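# Slide the pillow fully into its pillowcase with two arms

## Task

Insert the pillow into the pillowcase so that no part of the pillow reaches or sticks out past the case's open end, with both pillow and case left resting on the table (slight overhang beyond the table edge is acceptable). It only counts if it stays that way without the robot holding anything in place, so release both and move the grippers away at the end.

## Robot and tools

Robot: two arms, left_arm and right_arm, each with a parallel two-finger gripper. Cameras: cam_high, cam_low, cam_left_wrist, cam_right_wrist, each 504x504, returned in that order.

Scene frame: one shared frame for both arms. Origin sits on the table surface midway between the arms; +z is up, +x reaches out across the table, and left_arm is on the +y side. The names left and right refer to arms, not to image sides. Result lines report each gripper's end_effector_position (metres) and end_effector_quat_wxyz in this frame; the printed position may be off from reality, more so when the arm is stretched far.

Gripper axes: fingers point along the gripper's +z, and they close and open along its y. The reported position is the spot between the finger pads, roughly 1 cm short of the tips.

The 14-number row (used by both execute_actions and move): all values in [-1, 1], always 14 even if one arm is idle. Order: left_arm dx, dy, dz, rx, ry, rz, opening, then right_arm dx, dy, dz, rx, ry, rz, opening. The first six per arm are an offset, not a pose: a displacement from that gripper's measured pose at the start of the action (or, for move, from the pose in the latest result of this scene), expressed in the gripper's own axes. Scale: 1.0 equals 0.6 m for dx/dy/dz and 180 degrees for rotation; rx, ry, rz form a single rotation vector. Opening is absolute, not an offset: +1 fully open (0.094 m), -1 closed.

execute_actions(actions): a list of up to 15 actions run in sequence. Each action is a table of up to 15 rows; each row lasts one control step of 1/30 s, and if fewer than 15 rows are given the last one is repeated to fill 15 steps. Every row in an action is measured from the same start pose of that action, not chained from the previous row. For the first action in a call, the start is the last pose a result reported. An empty list just returns current state and images.

move(target, speed, blocking): drives each gripper in a straight line toward its target (one 14-number row, offsets from the last reported pose). speed is the top path speed in m/s, 0.002 to 0.5 (default 0.25); rotation is capped at twice that in rad/s. Duration 0.5 to 10 s; longer paths are cut off at 10 s. Grippers rotate the short way. Paths ignore obstacles and the other arm; the real gripper trails and may overshoot speed, especially near full reach. Openings are sent at the start. With blocking=false you get a result after 0.5 s while motion continues; until its end is shown, other moves and execute_actions are rejected, so use wait or stop first. The result adds a move: line with the ending (done, off_target, moving, held, fault) and limits acting (paced = pose clipped; held = a check blocked some steps, after which the arm may jump faster). It also lists each gripper's distance from its target. If only one arm is named, the other finished normally.

wait(seconds): 0 to 10 s, arms keep their last command; returns early if a running move ends. stop(): brakes a running move (needs braking room; fingers keep moving). zoom_image(camera, region): region [x0, y0, x1, y1] in pixels of that camera's latest image, top-left is (0,0), at most 504 by 504. finished_scene(scene): ends the current scene, given its number, irreversibly; its result reports success and gives the next task.

Controller behaviour: each step, the commanded pose is clipped to within 70 mm and 16 degrees of the measured pose, then damped IK moves the joints, favouring position over orientation. Big offsets need several actions; after an action the arm continues at most to its last clipped pose. Joint friction can leave the gripper up to about 31 mm short, and smaller commands may not move it. Elbows stop just before fully straight. Hand target lines show where the controller is currently heading. A pose unreachable line means a clearance check altered or blocked that arm's command. Joint ranges (rad), base to gripper: waist -2.618 to 3.054, shoulder 0 to 3.142, elbow 0 to 3.142, wrist pitch -1.571 to 1.571, wrist yaw -1.571 to 1.571, wrist roll -2.094 to 2.094.

Gripping: grip_measured is the finger opening on the same scale as the command; the last Joint positions value is the opening in metres. Readings may carry a fixed error of about 1 mm. To hold something, command an opening below grip_measured, roughly 0.03 below for a firm hold, less for lighter. Pad force tops out around 50 to 62 N, lower on very thin parts (under about 2 mm), with a brief spike at first contact.

Keeping an arm still: in a reply's first call send the offset returning it to its desired pose, then zeros afterwards, always with its proper opening. An arm blocked by an object keeps pushing until a new command is given.

Avoid: collisions or pressing between the two arms (can end the scene), dropping or letting the pillow slip, slamming, and hard pushes; faster contact and targets set deeper past contact push harder. Joint torques are noisy, offset and scaled, nonzero in free air. Holding loads heats motors: MOTOR HOT warns at 75 °C, 90 °C halts that arm for 10 s, 100 °C makes it go limp and fall; these show as OVER-TEMPERATURE FAULT lines. Release and retract before ending the scene.

Each tool is called as a command line: name --argument value for each argument, lists and objects as JSON in quotes; but a table of rows of numbers goes row by row, as --pt "numbers of a row", without its own name.

## Session

execute_actions --actions '[]'

Scene clock: 0.00 s.
left_arm: end_effector_position=(+0.3334, +0.7182, +0.3804) grip_measured=+1.000 end_effector_quat_wxyz=(+0.535, -0.159, +0.708, +0.433) | right_arm: end_effector_position=(+0.4638, -0.4315, +0.2942) grip_measured=+1.000 end_effector_quat_wxyz=(+0.582, -0.038, +0.806, -0.095)
Joint positions: left_arm=[ 0.733  1.458  1.288  0.117 -0.042  0.457  0.094] | right_arm=[-0.36   1.537  1.264 -0.04  -0.159 -0.26   0.094]
Joint velocities: left_arm=[ 0.007  0.002 -0.017 -0.007 -0.022  0.022  0.   ] | right_arm=[ 0.017 -0.022 -0.002  0.037 -0.007 -0.037  0.   ]
Joint torques (N m, as the arm reports them, + toward a larger angle): no reading
Motor temperatures (°C, as the motors report them): left_arm=[20 17 17 20 18 19] | right_arm=[17 19 18 19 20 18]
Hand target (left_arm): +0.333, +0.718, +0.380; +0.535, -0.159, +0.708, +0.433
Hand target (right_arm): +0.464, -0.431, +0.294; +0.582, -0.038, +0.806, -0.095

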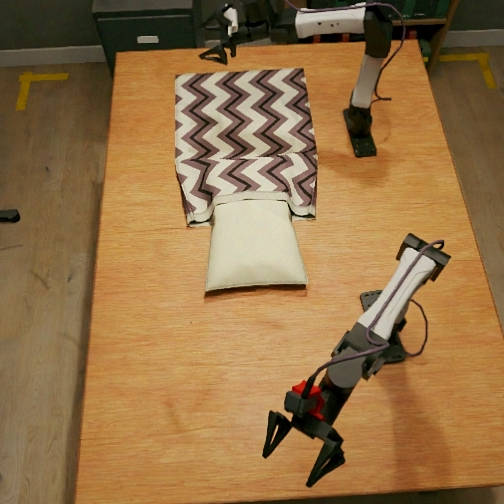

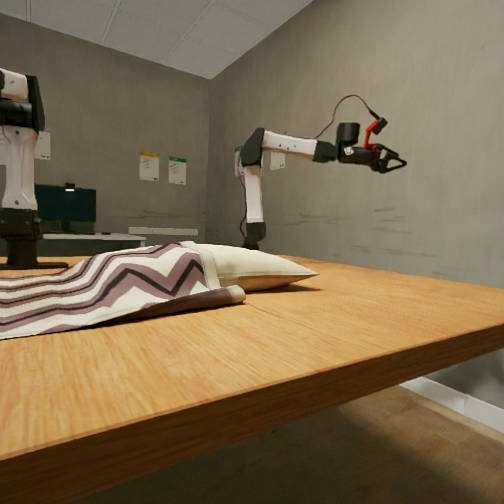

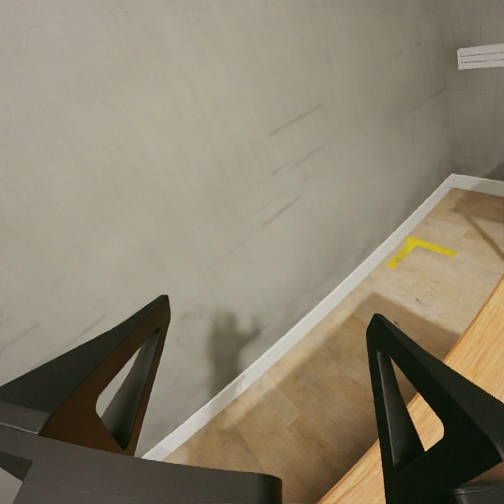

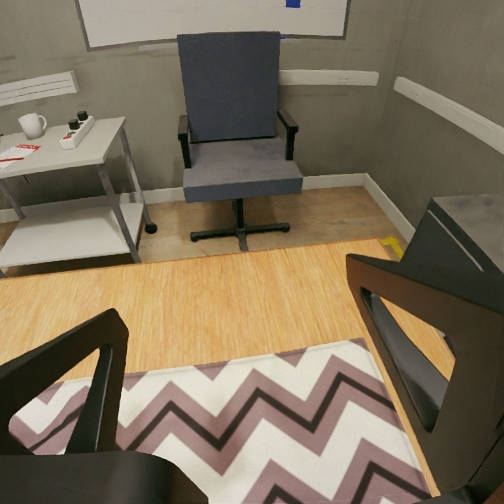

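move --target '[0.135,-0.647,-0.456,0.306,0.378,0.112,1,0.124,0.638,-0.28,-0.065,0.397,0.026,1]'

Scene clock: 21.10 s.
left_arm: end_effector_position=(+0.4022, +0.3006, +0.1436) grip_measured=+1.000 end_effector_quat_wxyz=(-0.003, -0.002, +1.000, +0.003) | right_arm: end_effector_position=(+0.2967, -0.0592, +0.1955) grip_measured=+1.000 end_effector_quat_wxyz=(+0.066, -0.013, +0.997, +0.024)
Joint positions: left_arm=[-0.243  2.028  1.943 -1.493 -0.006 -0.12   0.094] | right_arm=[ 0.632  2.053  2.185 -1.571  0.047  0.68   0.094]
Joint velocities: left_arm=[-0.012 -0.002 -0.017  0.022  0.037 -0.007  0.   ] | right_arm=[-0.002  0.007 -0.012  0.051 -0.066  0.051  0.   ]
Joint torques (N m, as the arm reports them, + toward a larger angle): left_arm=[ -0.54 -10.02   8.61   0.22   0.08  -0.1 ] | right_arm=[  0.15 -10.59   8.29   0.67   0.    -0.01]
Motor temperatures (°C, as the motors report them): left_arm=[20 19 21 25 18 19] | right_arm=[17 22 22 23 20 18]
Hand target (left_arm): +0.403, +0.297, +0.148; -0.001, -0.004, +1.000, -0.002
Hand target (right_arm): +0.297, -0.055, +0.199; +0.066, -0.010, +0.997, +0.031
Off the commanded pose (left_arm): 0.007 m, 1 deg.
Off the commanded pose (right_arm): 0.010 m, 8 deg.
joint sent to its limit (right arm) — the command would take joint 4 (wrist pitch) past its lower limit, so that joint was sent only as far as its limit.
move: off_target (right_arm)

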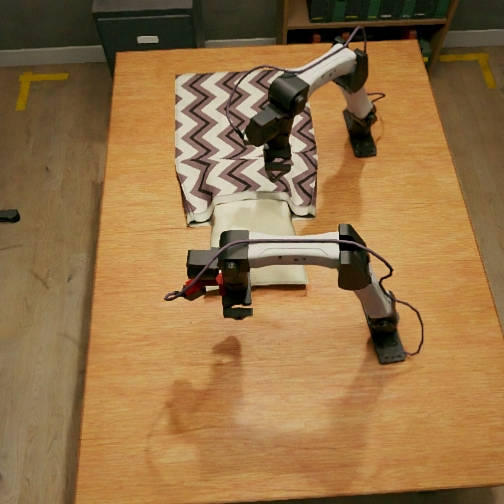

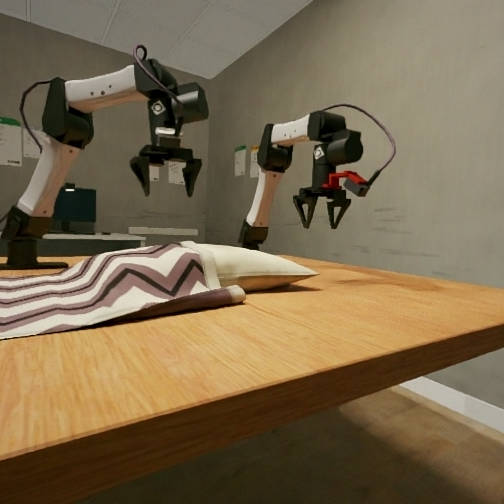

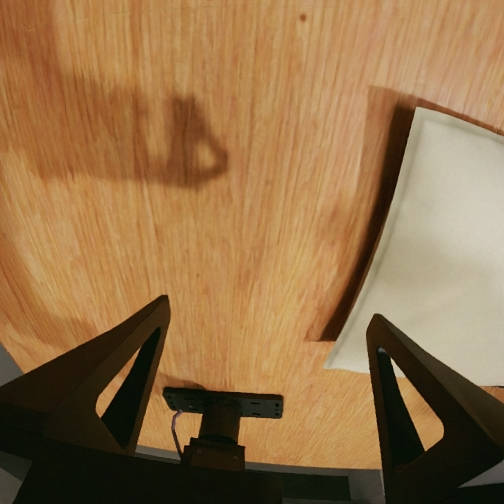

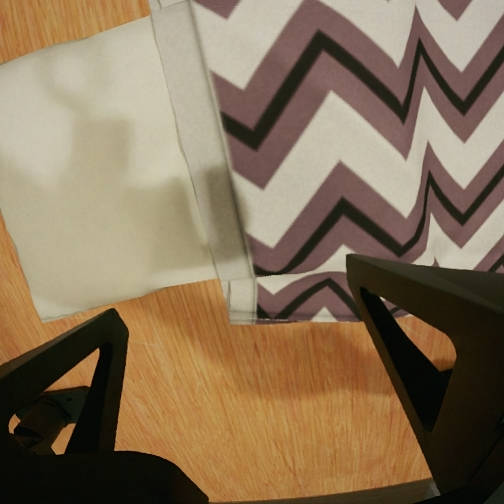

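move --target '[0.1,-0.07,0.19,0,0,-0.5,1,-0.02,0.02,0.16,0,0.04,0,0]'

Scene clock: 35.93 s.
left_arm: end_effector_position=(+0.3408, +0.2627, +0.0264) grip_measured=+1.000 end_effector_quat_wxyz=(-0.006, -0.708, +0.706, +0.014) | right_arm: end_effector_position=(+0.3185, -0.0381, +0.1123) grip_measured=+0.001 end_effector_quat_wxyz=(+0.009, -0.016, +1.000, +0.024)
Joint positions: left_arm=[-0.378  1.891  1.278 -0.989 -0.004 -1.825  0.094] | right_arm=[ 0.607  2.219  2.113 -1.421 -0.027  0.654  0.047]
Joint velocities: left_arm=[ 0.022  0.002  0.007 -0.037 -0.022  0.007  0.   ] | right_arm=[-0.007 -0.007  0.017  0.007 -0.022  0.051  0.   ]
Joint torques (N m, as the arm reports them, + toward a larger angle): left_arm=[ -0.91 -10.42   5.13   0.25  -0.04  -0.1 ] | right_arm=[ -0.64 -12.39   4.9    0.73  -0.01  -0.16]
Motor temperatures (°C, as the motors report them): left_arm=[20 23 22 22 18 19] | right_arm=[17 25 23 21 20 18]
Hand target (left_arm): +0.341, +0.260, +0.030; +0.000, +0.708, -0.706, -0.005
Hand target (right_arm): +0.320, -0.040, +0.104; +0.002, -0.016, +1.000, +0.024
Off the commanded pose (left_arm): 0.005 m, 1 deg.
Off the commanded pose (right_arm): 0.011 m, 1 deg.
move: off_target (right_arm)

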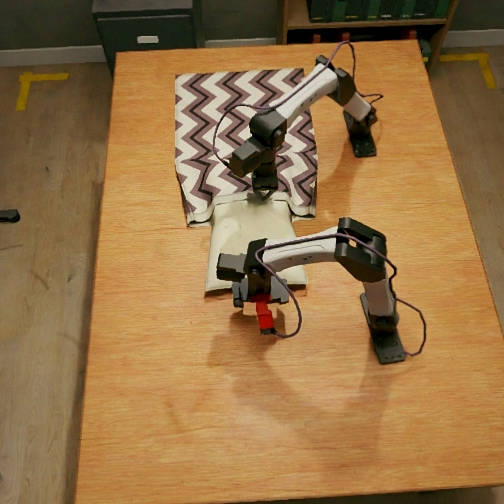

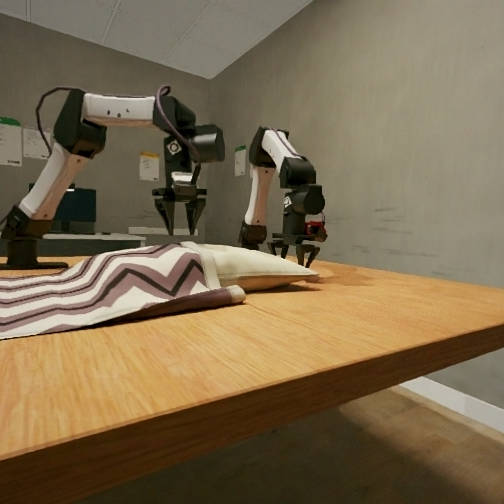

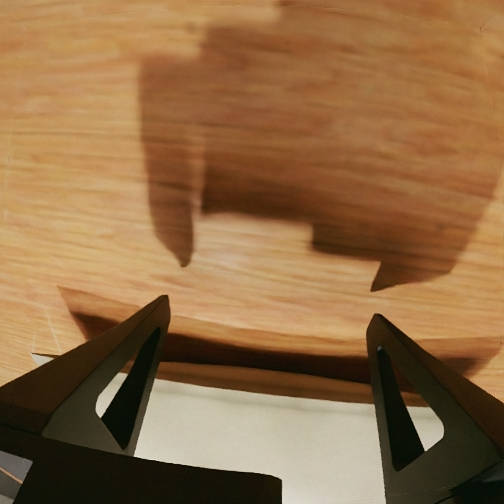

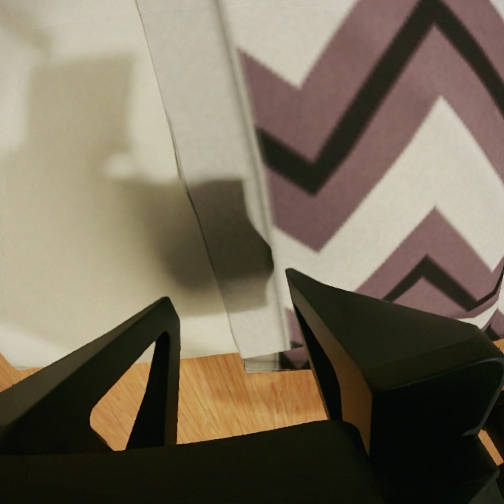

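move --target '[0,0,0,0,0,0,1,0,-0.01,0.075,0,0,0,0]' --speed 0.08

move --target '[0,0,0,0,0,0,1,0,0,0,0,0,0,-1]'

move --target '[0,0,0,0,0,0,1,0,0,-0.08,0,0,0,-1]' --speed 0.08

Scene clock: 41.87 s.
left_arm: end_effector_position=(+0.3411, +0.2627, +0.0264) grip_measured=+1.000 end_effector_quat_wxyz=(-0.006, -0.709, +0.705, +0.014) | right_arm: end_effector_position=(+0.3160, -0.0401, +0.0694) grip_measured=+0.001 end_effector_quat_wxyz=(+0.001, -0.016, +1.000, +0.017)
Joint positions: left_arm=[-0.378  1.891  1.278 -0.988 -0.004 -1.828  0.094] | right_arm=[ 0.607  2.219  1.943 -1.273 -0.027  0.654  0.047]
Joint velocities: left_arm=[-0.002 -0.007  0.002 -0.022 -0.007 -0.037  0.   ] | right_arm=[-0.007  0.007 -0.007  0.095 -0.037  0.037  0.   ]
Joint torques (N m, as the arm reports them, + toward a larger angle): left_arm=[-0.1  -8.67  6.39  0.14 -0.03  0.01] | right_arm=[ -0.3  -15.     4.4    0.86   0.06  -0.15]
Motor temperatures (°C, as the motors report them): left_arm=[20 24 22 22 18 19] | right_arm=[17 26 23 21 20 18]
Hand target (left_arm): +0.341, +0.263, +0.026; +0.006, +0.708, -0.706, -0.014
Hand target (right_arm): +0.319, -0.041, +0.067; +0.009, -0.016, +1.000, +0.024
Off the commanded pose (left_arm): 0.000 m, 0 deg.
Off the commanded pose (right_arm): 0.005 m, 1 deg.
move: done

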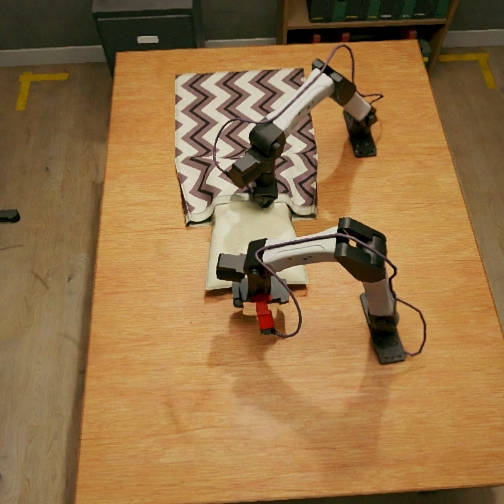

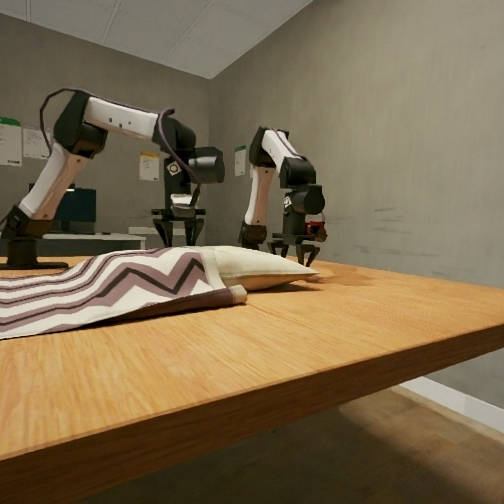

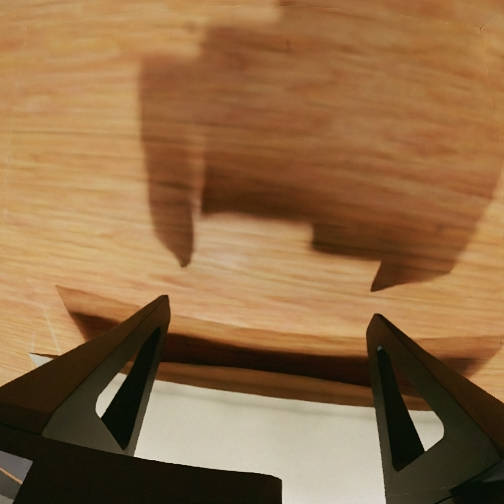

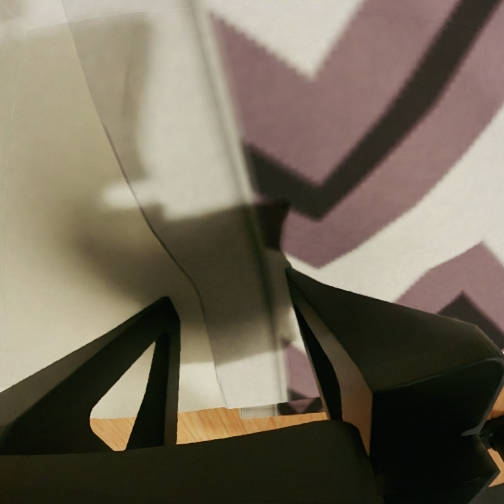

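Scene clock: 42.37 s.
left_arm: end_effector_position=(+0.3411, +0.2627, +0.0264) grip_measured=+1.000 end_effector_quat_wxyz=(-0.006, -0.709, +0.705, +0.014) | right_arm: end_effector_position=(+0.3151, -0.0413, +0.0692) grip_measured=-0.984 end_effector_quat_wxyz=(-0.001, -0.016, +1.000, +0.015)
Joint positions: left_arm=[-0.378  1.891  1.278 -0.988 -0.004 -1.828  0.094] | right_arm=[ 0.607  2.219  1.943 -1.278 -0.025  0.654  0.001]
Joint velocities: left_arm=[ 0.007  0.002  0.007  0.022  0.081 -0.022  0.   ] | right_arm=[-0.002  0.002 -0.012 -0.007 -0.081  0.051  0.001]
Joint torques (N m, as the arm reports them, + toward a larger angle): left_arm=[-0.1  -8.67  6.4   0.15 -0.04 -0.02] | right_arm=[  0.15 -13.52   6.39   0.53   0.02  -0.1 ]
Motor temperatures (°C, as the motors report them): left_arm=[20 24 22 22 18 19] | right_arm=[17 26 23 21 20 18]
Hand target (left_arm): +0.341, +0.263, +0.026; +0.006, +0.709, -0.705, -0.014
Hand target (right_arm): +0.316, -0.040, +0.069; +0.000, -0.016, +1.000, +0.017
Off the commanded pose (left_arm): 0.000 m, 0 deg.
Off the commanded pose (right_arm): 0.001 m, 0 deg.
move: done

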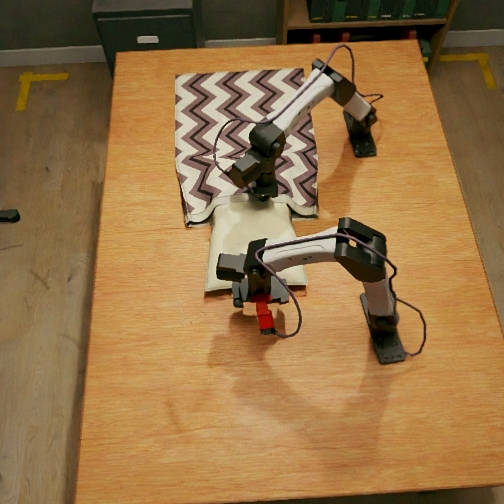

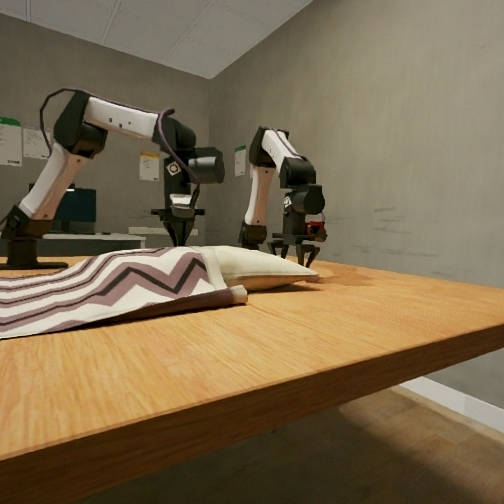

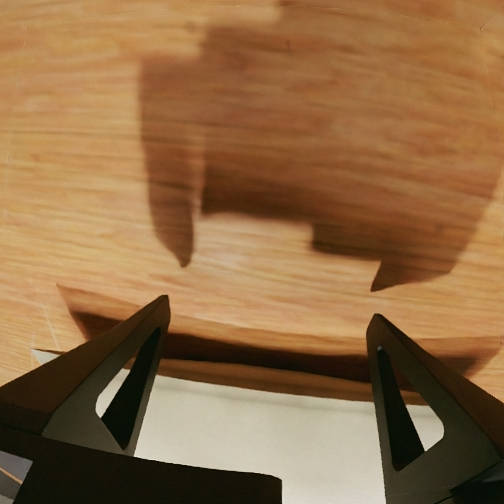

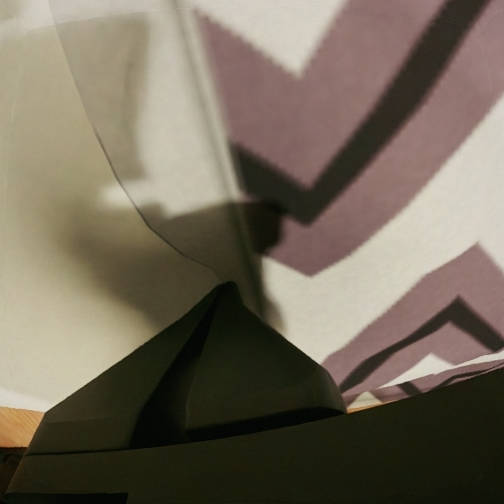

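Scene clock: 43.47 s.
left_arm: end_effector_position=(+0.3411, +0.2627, +0.0264) grip_measured=+1.000 end_effector_quat_wxyz=(-0.006, -0.709, +0.705, +0.014) | right_arm: end_effector_position=(+0.3115, -0.0442, +0.1125) grip_measured=-0.984 end_effector_quat_wxyz=(-0.005, -0.016, +1.000, +0.012)
Joint positions: left_arm=[-0.378  1.891  1.278 -0.988 -0.004 -1.828  0.094] | right_arm=[ 0.607  2.219  2.115 -1.46  -0.025  0.654  0.001]
Joint velocities: left_arm=[-0.012 -0.017 -0.002 -0.007 -0.051  0.007  0.   ] | right_arm=[ 0.002 -0.007  0.007 -0.022 -0.022 -0.125 -0.001]
Joint torques (N m, as the arm reports them, + toward a larger angle): left_arm=[-0.11 -8.66  6.39  0.15 -0.04 -0.02] | right_arm=[ -0.21 -12.71   8.48   0.34   0.01  -0.11]
Motor temperatures (°C, as the motors report them): left_arm=[20 24 22 22 18 19] | right_arm=[17 27 23 21 20 18]
Hand target (left_arm): +0.341, +0.263, +0.026; +0.006, +0.709, -0.705, -0.014
Hand target (right_arm): +0.315, -0.044, +0.117; -0.001, -0.016, +1.000, +0.015
Off the commanded pose (left_arm): 0.000 m, 0 deg.
Off the commanded pose (right_arm): 0.006 m, 1 deg.
move: done

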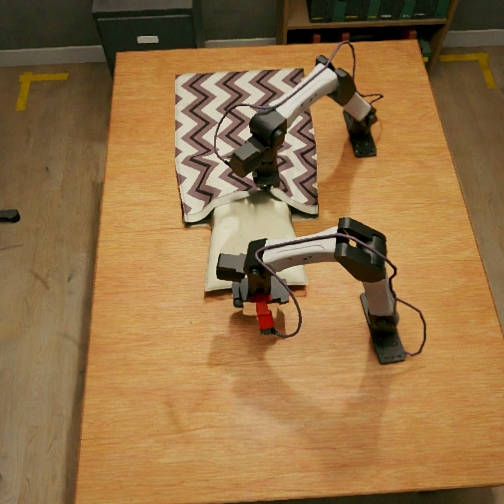

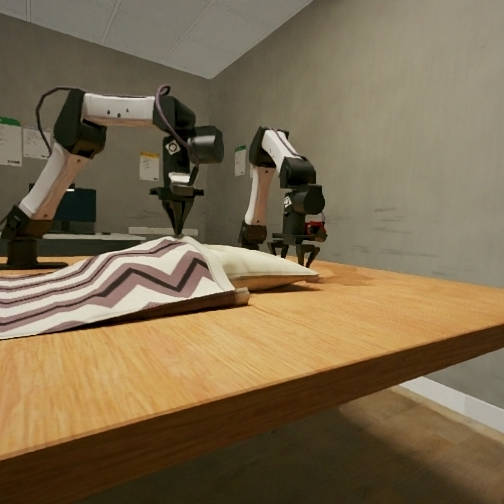

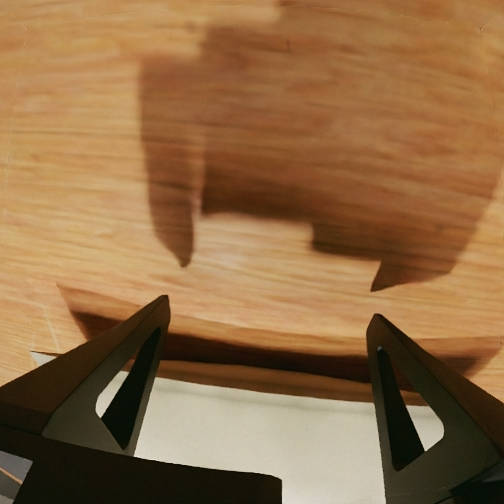

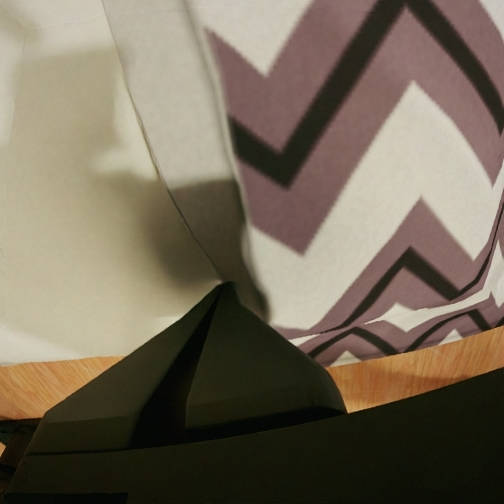

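move --target '[0.27,0,0,0,0.12,0.06,1,0,0,0,-0.15,0,0,-1]' --speed 0.07

Scene clock: 52.80 s.
left_arm: end_effector_position=(+0.3344, +0.1132, +0.0201) grip_measured=+1.000 end_effector_quat_wxyz=(-0.135, -0.636, +0.753, -0.099) | right_arm: end_effector_position=(+0.3096, -0.0439, +0.1027) grip_measured=-0.984 end_effector_quat_wxyz=(-0.021, -0.007, +0.973, +0.231)
Joint positions: left_arm=[-0.62   2.009  1.376 -0.85   0.325 -1.911  0.094] | right_arm=[ 0.456  1.979  1.631 -1.012 -0.421  0.566  0.001]
Joint velocities: left_arm=[ 0.007 -0.007 -0.007 -0.037 -0.066 -0.037  0.   ] | right_arm=[-0.012 -0.017 -0.022  0.066  0.007 -0.007  0.   ]
Joint torques (N m, as the arm reports them, + toward a larger angle): left_arm=[-1.13 -9.08  8.44  0.56  0.32 -0.08] | right_arm=[ -0.36 -14.6    5.38   1.12  -0.31  -0.19]
Motor temperatures (°C, as the motors report them): left_arm=[20 24 22 21 18 19] | right_arm=[17 29 24 21 20 18]
Hand target (left_arm): +0.341, +0.101, +0.024; -0.139, -0.629, +0.755, -0.118
Hand target (right_arm): +0.311, -0.044, +0.110; -0.010, -0.012, +0.969, +0.246
Off the commanded pose (left_arm): 0.015 m, 3 deg.
Off the commanded pose (right_arm): 0.010 m, 2 deg.
move: off_target (left_arm)

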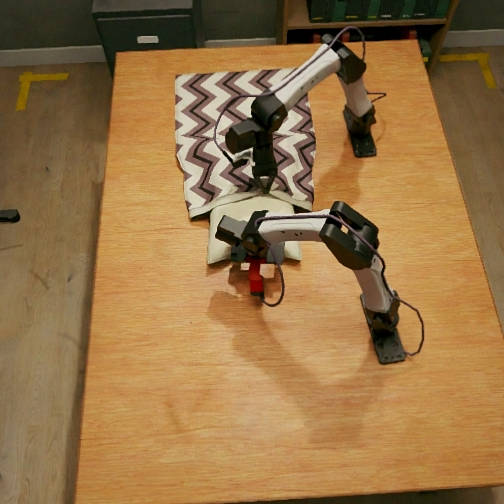

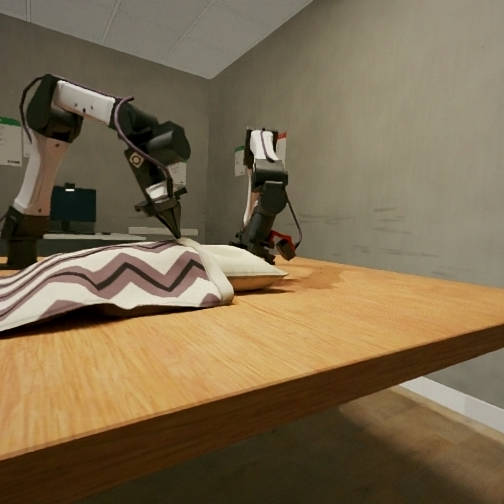

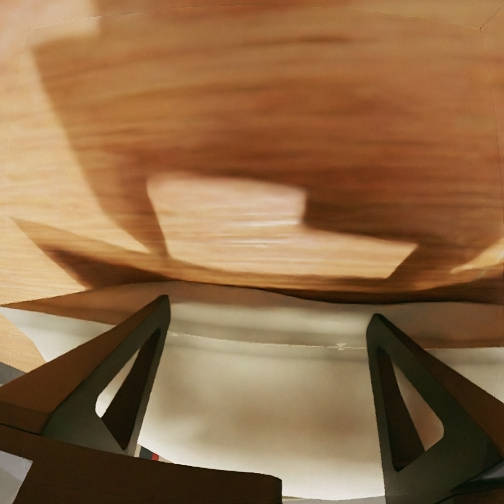

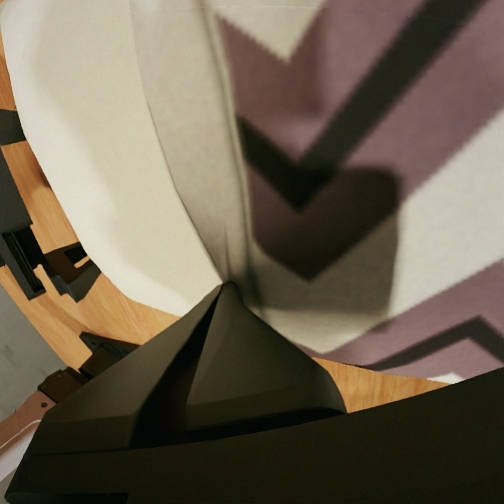

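move --target '[0.187,-0.05,0.055,0,0.03,0,1,0,0.03,-0.05,0,0,0,-1]' --speed 0.07

Scene clock: 61.13 s.
left_arm: end_effector_position=(+0.3463, +0.0018, +0.0210) grip_measured=+1.000 end_effector_quat_wxyz=(-0.165, -0.622, +0.756, -0.123) | right_arm: end_effector_position=(+0.3069, -0.0456, +0.1293) grip_measured=-0.985 end_effector_quat_wxyz=(-0.030, -0.004, +0.974, +0.226)
Joint positions: left_arm=[-0.804  2.238  1.717 -0.866  0.374 -2.089  0.094] | right_arm=[ 0.456  1.979  1.74  -1.142 -0.421  0.566  0.001]
Joint velocities: left_arm=[ 0.002 -0.017  0.017  0.037  0.022  0.037  0.   ] | right_arm=[-0.007  0.007  0.002 -0.007 -0.007  0.007 -0.   ]
Joint torques (N m, as the arm reports them, + toward a larger angle): left_arm=[ -1.   -11.21   8.68   0.47   0.33  -0.07] | right_arm=[  0.29 -11.49   8.94   0.83  -0.15  -0.07]
Motor temperatures (°C, as the motors report them): left_arm=[20 25 23 21 18 19] | right_arm=[17 31 24 21 20 18]
Hand target (left_arm): +0.344, -0.007, +0.024; -0.175, -0.617, +0.757, -0.126
Hand target (right_arm): +0.311, -0.042, +0.138; -0.021, -0.007, +0.973, +0.231
Off the commanded pose (left_arm): 0.010 m, 2 deg.
Off the commanded pose (right_arm): 0.010 m, 1 deg.
joint sent to its limit (left arm) — the command would take joint 6 (wrist roll) past its lower limit, so that joint was sent only as far as its limit.
move: done

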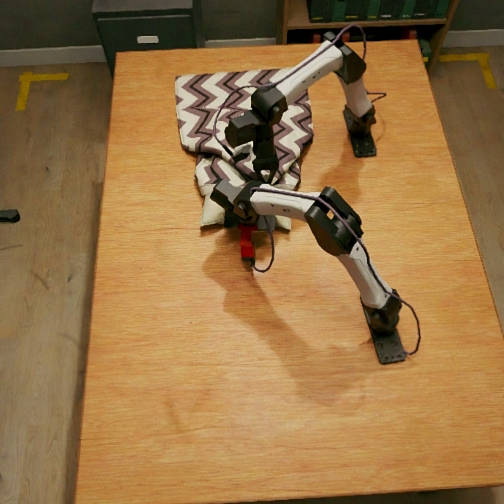

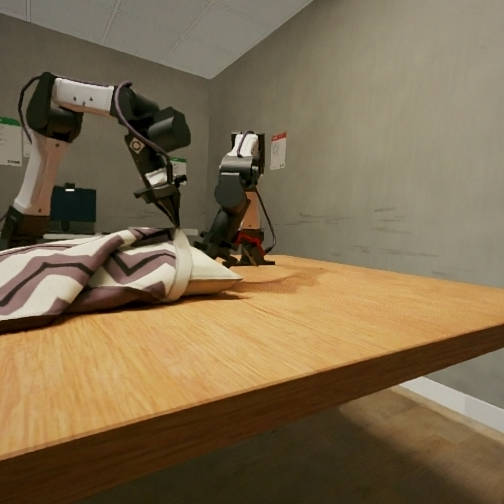

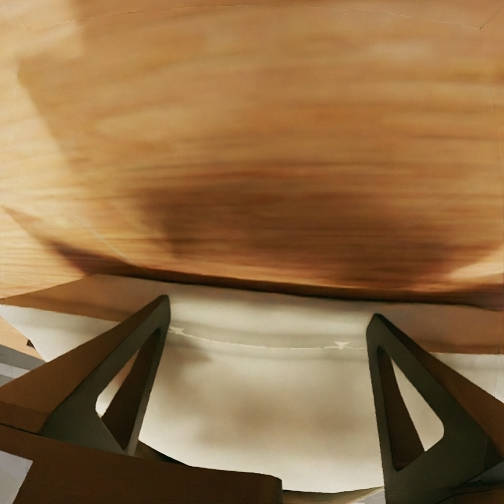

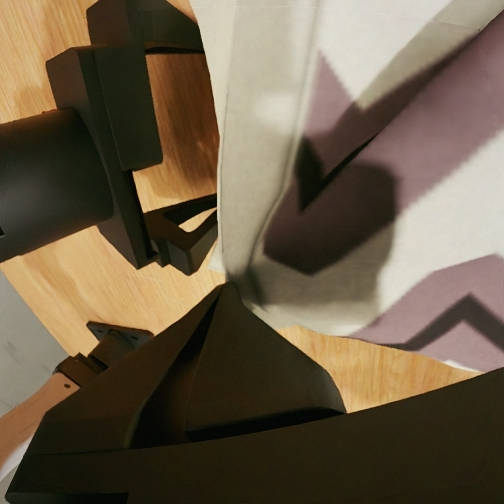

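move --target '[-0.21,0.045,-0.14,0,0,0.44,1,0,0.155,-0.2,-0.1,0,0,-1]' --speed 0.15

Scene clock: 74.93 s.
left_arm: end_effector_position=(+0.3549, +0.1502, +0.0452) grip_measured=+1.000 end_effector_quat_wxyz=(-0.046, +0.001, +0.979, -0.197) | right_arm: end_effector_position=(+0.3110, -0.0187, +0.2689) grip_measured=-0.986 end_effector_quat_wxyz=(-0.032, +0.001, +0.932, +0.361)
Joint positions: left_arm=[-0.477  1.994  1.442 -0.966  0.405 -0.358  0.094] | right_arm=[ 0.421  2.035  2.271 -1.455 -0.669  0.625  0.001]
Joint velocities: left_arm=[-0.012 -0.017  0.002 -0.022  0.007  0.022  0.   ] | right_arm=[ 0.007 -0.012  0.002 -0.095 -0.051 -0.051  0.   ]
Joint torques (N m, as the arm reports them, + toward a larger angle): left_arm=[  0.55 -11.39   5.64   0.32   0.3    0.09] | right_arm=[ -0.38 -10.43   8.61   1.18  -0.4   -0.03]
Motor temperatures (°C, as the motors report them): left_arm=[20 28 23 21 18 19] | right_arm=[17 32 25 21 20 18]
Hand target (left_arm): +0.350, +0.153, +0.049; -0.048, +0.002, +0.978, -0.201
Hand target (right_arm): +0.315, -0.017, +0.278; -0.029, +0.002, +0.926, +0.376
Off the commanded pose (left_arm): 0.006 m, 1 deg.
Off the commanded pose (right_arm): 0.010 m, 2 deg.
move: done

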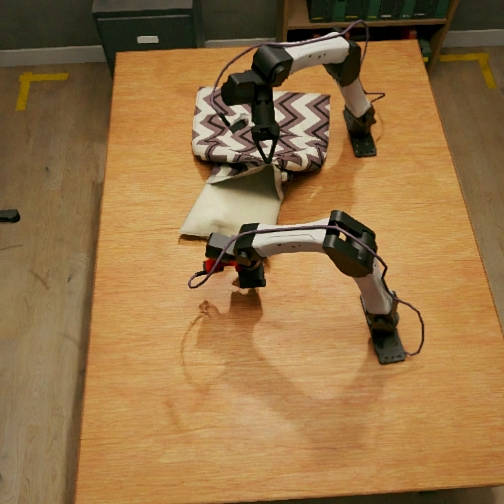

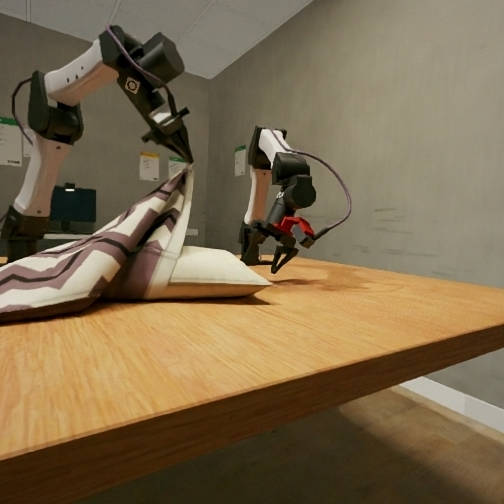

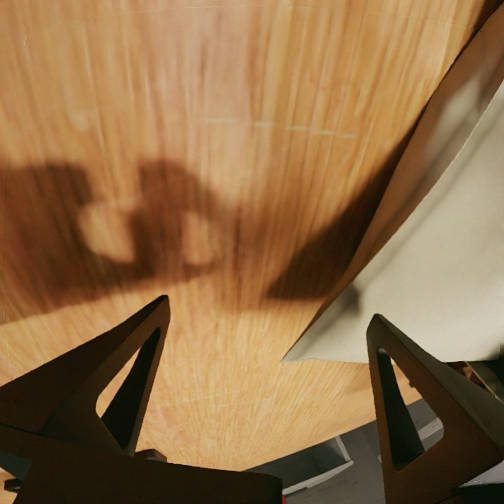

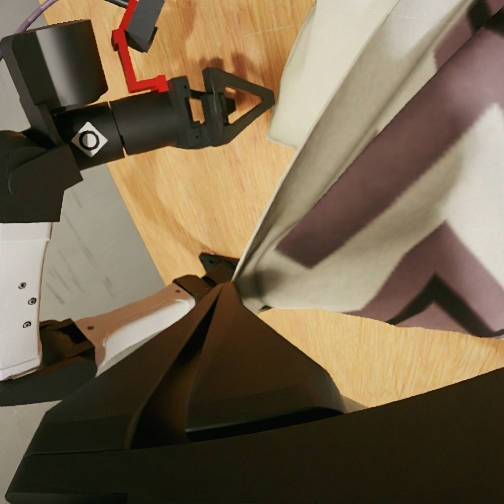

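move --target '[-0.093,-0.06,0.015,0.2,0,0,0,0,0,0,0,0,0,-1]'

move --target '[0,-0.05,0.1,0,0,0,0,0,0,0,0,0,0,-1]' --speed 0.1

Scene clock: 85.37 s.
left_arm: end_effector_position=(+0.4059, +0.1123, +0.0448) grip_measured=+0.002 end_effector_quat_wxyz=(-0.049, -0.010, +0.874, -0.484) | right_arm: end_effector_position=(+0.3113, -0.0196, +0.2682) grip_measured=-0.986 end_effector_quat_wxyz=(-0.031, +0.002, +0.933, +0.358)
Joint positions: left_arm=[-0.341  2.184  1.442 -0.63   1.004 -0.347  0.047] | right_arm=[ 0.421  2.035  2.271 -1.457 -0.662  0.625  0.001]
Joint velocities: left_arm=[-0.007  0.012 -0.012 -0.022  0.081  0.022  0.   ] | right_arm=[ 0.002 -0.012 -0.002  0.022  0.022  0.081  0.001]
Joint torques (N m, as the arm reports them, + toward a larger angle): left_arm=[  0.46 -11.07   6.53   0.73   0.54   0.  ] | right_arm=[  0.01 -11.44   6.19   1.15  -0.24  -0.12]
Motor temperatures (°C, as the motors report them): left_arm=[20 29 23 21 18 19] | right_arm=[17 32 26 21 20 18]
Hand target (left_arm): +0.410, +0.113, +0.046; -0.044, -0.012, +0.870, -0.491
Hand target (right_arm): +0.311, -0.019, +0.269; -0.032, +0.001, +0.932, +0.361
Off the commanded pose (left_arm): 0.004 m, 1 deg.
Off the commanded pose (right_arm): 0.001 m, 0 deg.
move: done

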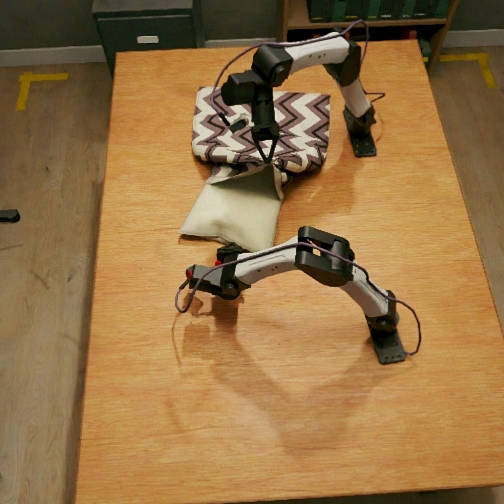

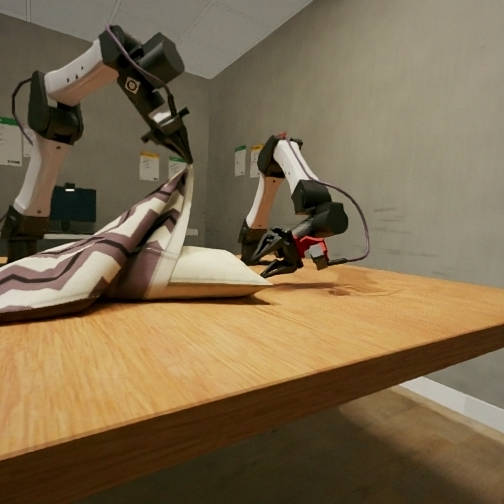

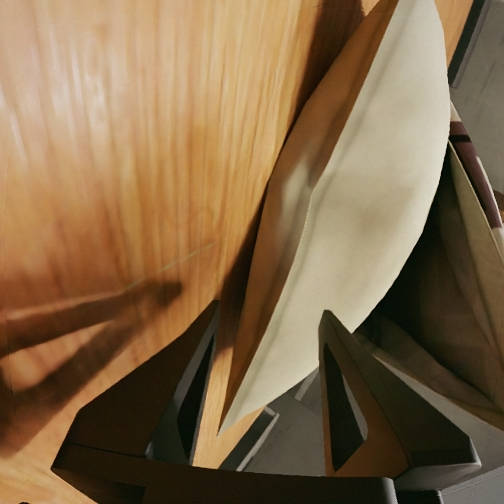

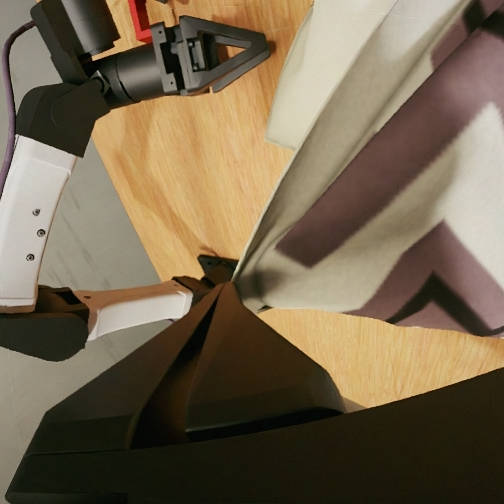

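Scene clock: 86.60 s.
left_arm: end_effector_position=(+0.4039, +0.0481, +0.0421) grip_measured=+0.002 end_effector_quat_wxyz=(-0.050, -0.010, +0.874, -0.484) | right_arm: end_effector_position=(+0.3117, -0.0204, +0.2674) grip_measured=-0.986 end_effector_quat_wxyz=(-0.030, +0.003, +0.934, +0.356)
Joint positions: left_arm=[-0.49   2.204  1.442 -0.399  0.96  -0.602  0.047] | right_arm=[ 0.421  2.035  2.271 -1.459 -0.656  0.625  0.001]
Joint velocities: left_arm=[-0.017 -0.002 -0.002  0.022  0.007 -0.037 -0.   ] | right_arm=[-0.002 -0.007 -0.002 -0.037 -0.007 -0.11   0.001]
Joint torques (N m, as the arm reports them, + toward a larger angle): left_arm=[ -0.7  -11.08   6.24   1.03   0.36  -0.01] | right_arm=[  0.08 -11.6    6.13   1.18  -0.27  -0.1 ]
Motor temperatures (°C, as the motors report them): left_arm=[20 29 23 21 18 19] | right_arm=[17 32 26 21 20 18]
Hand target (left_arm): +0.403, +0.046, +0.038; -0.050, -0.010, +0.874, -0.483
Hand target (right_arm): +0.311, -0.020, +0.268; -0.031, +0.002, +0.933, +0.358
Off the commanded pose (left_arm): 0.004 m, 0 deg.
Off the commanded pose (right_arm): 0.001 m, 0 deg.
move: done

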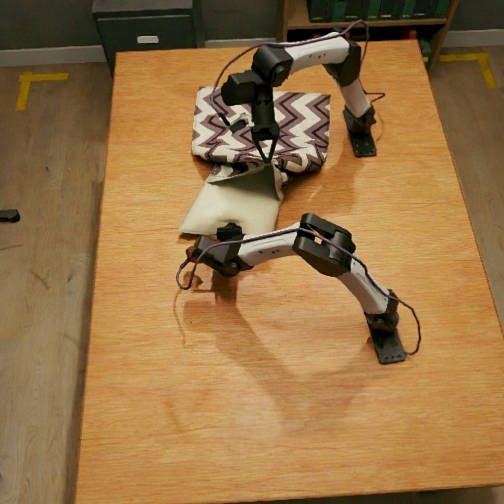

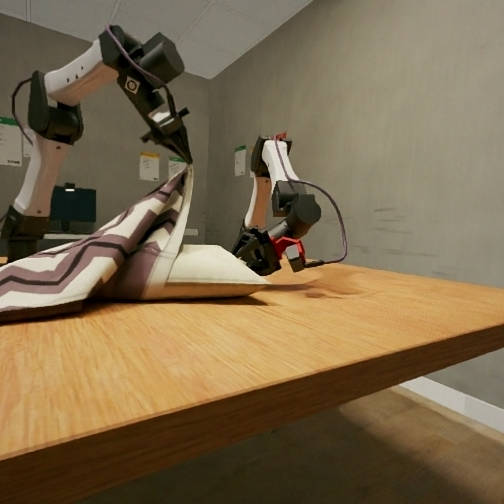

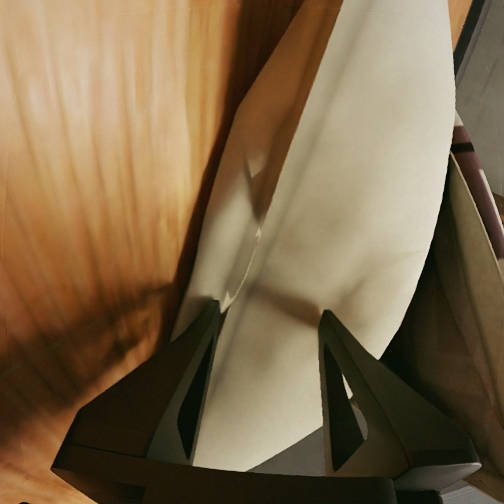

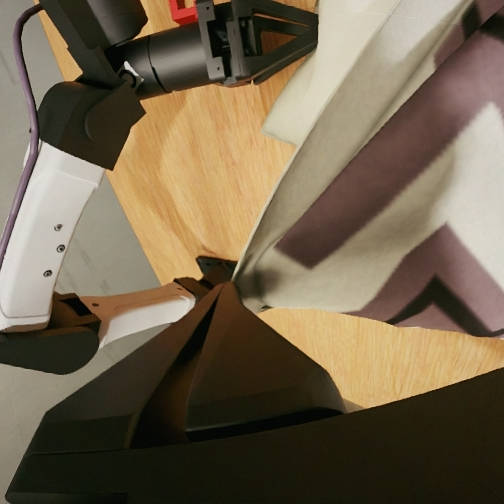

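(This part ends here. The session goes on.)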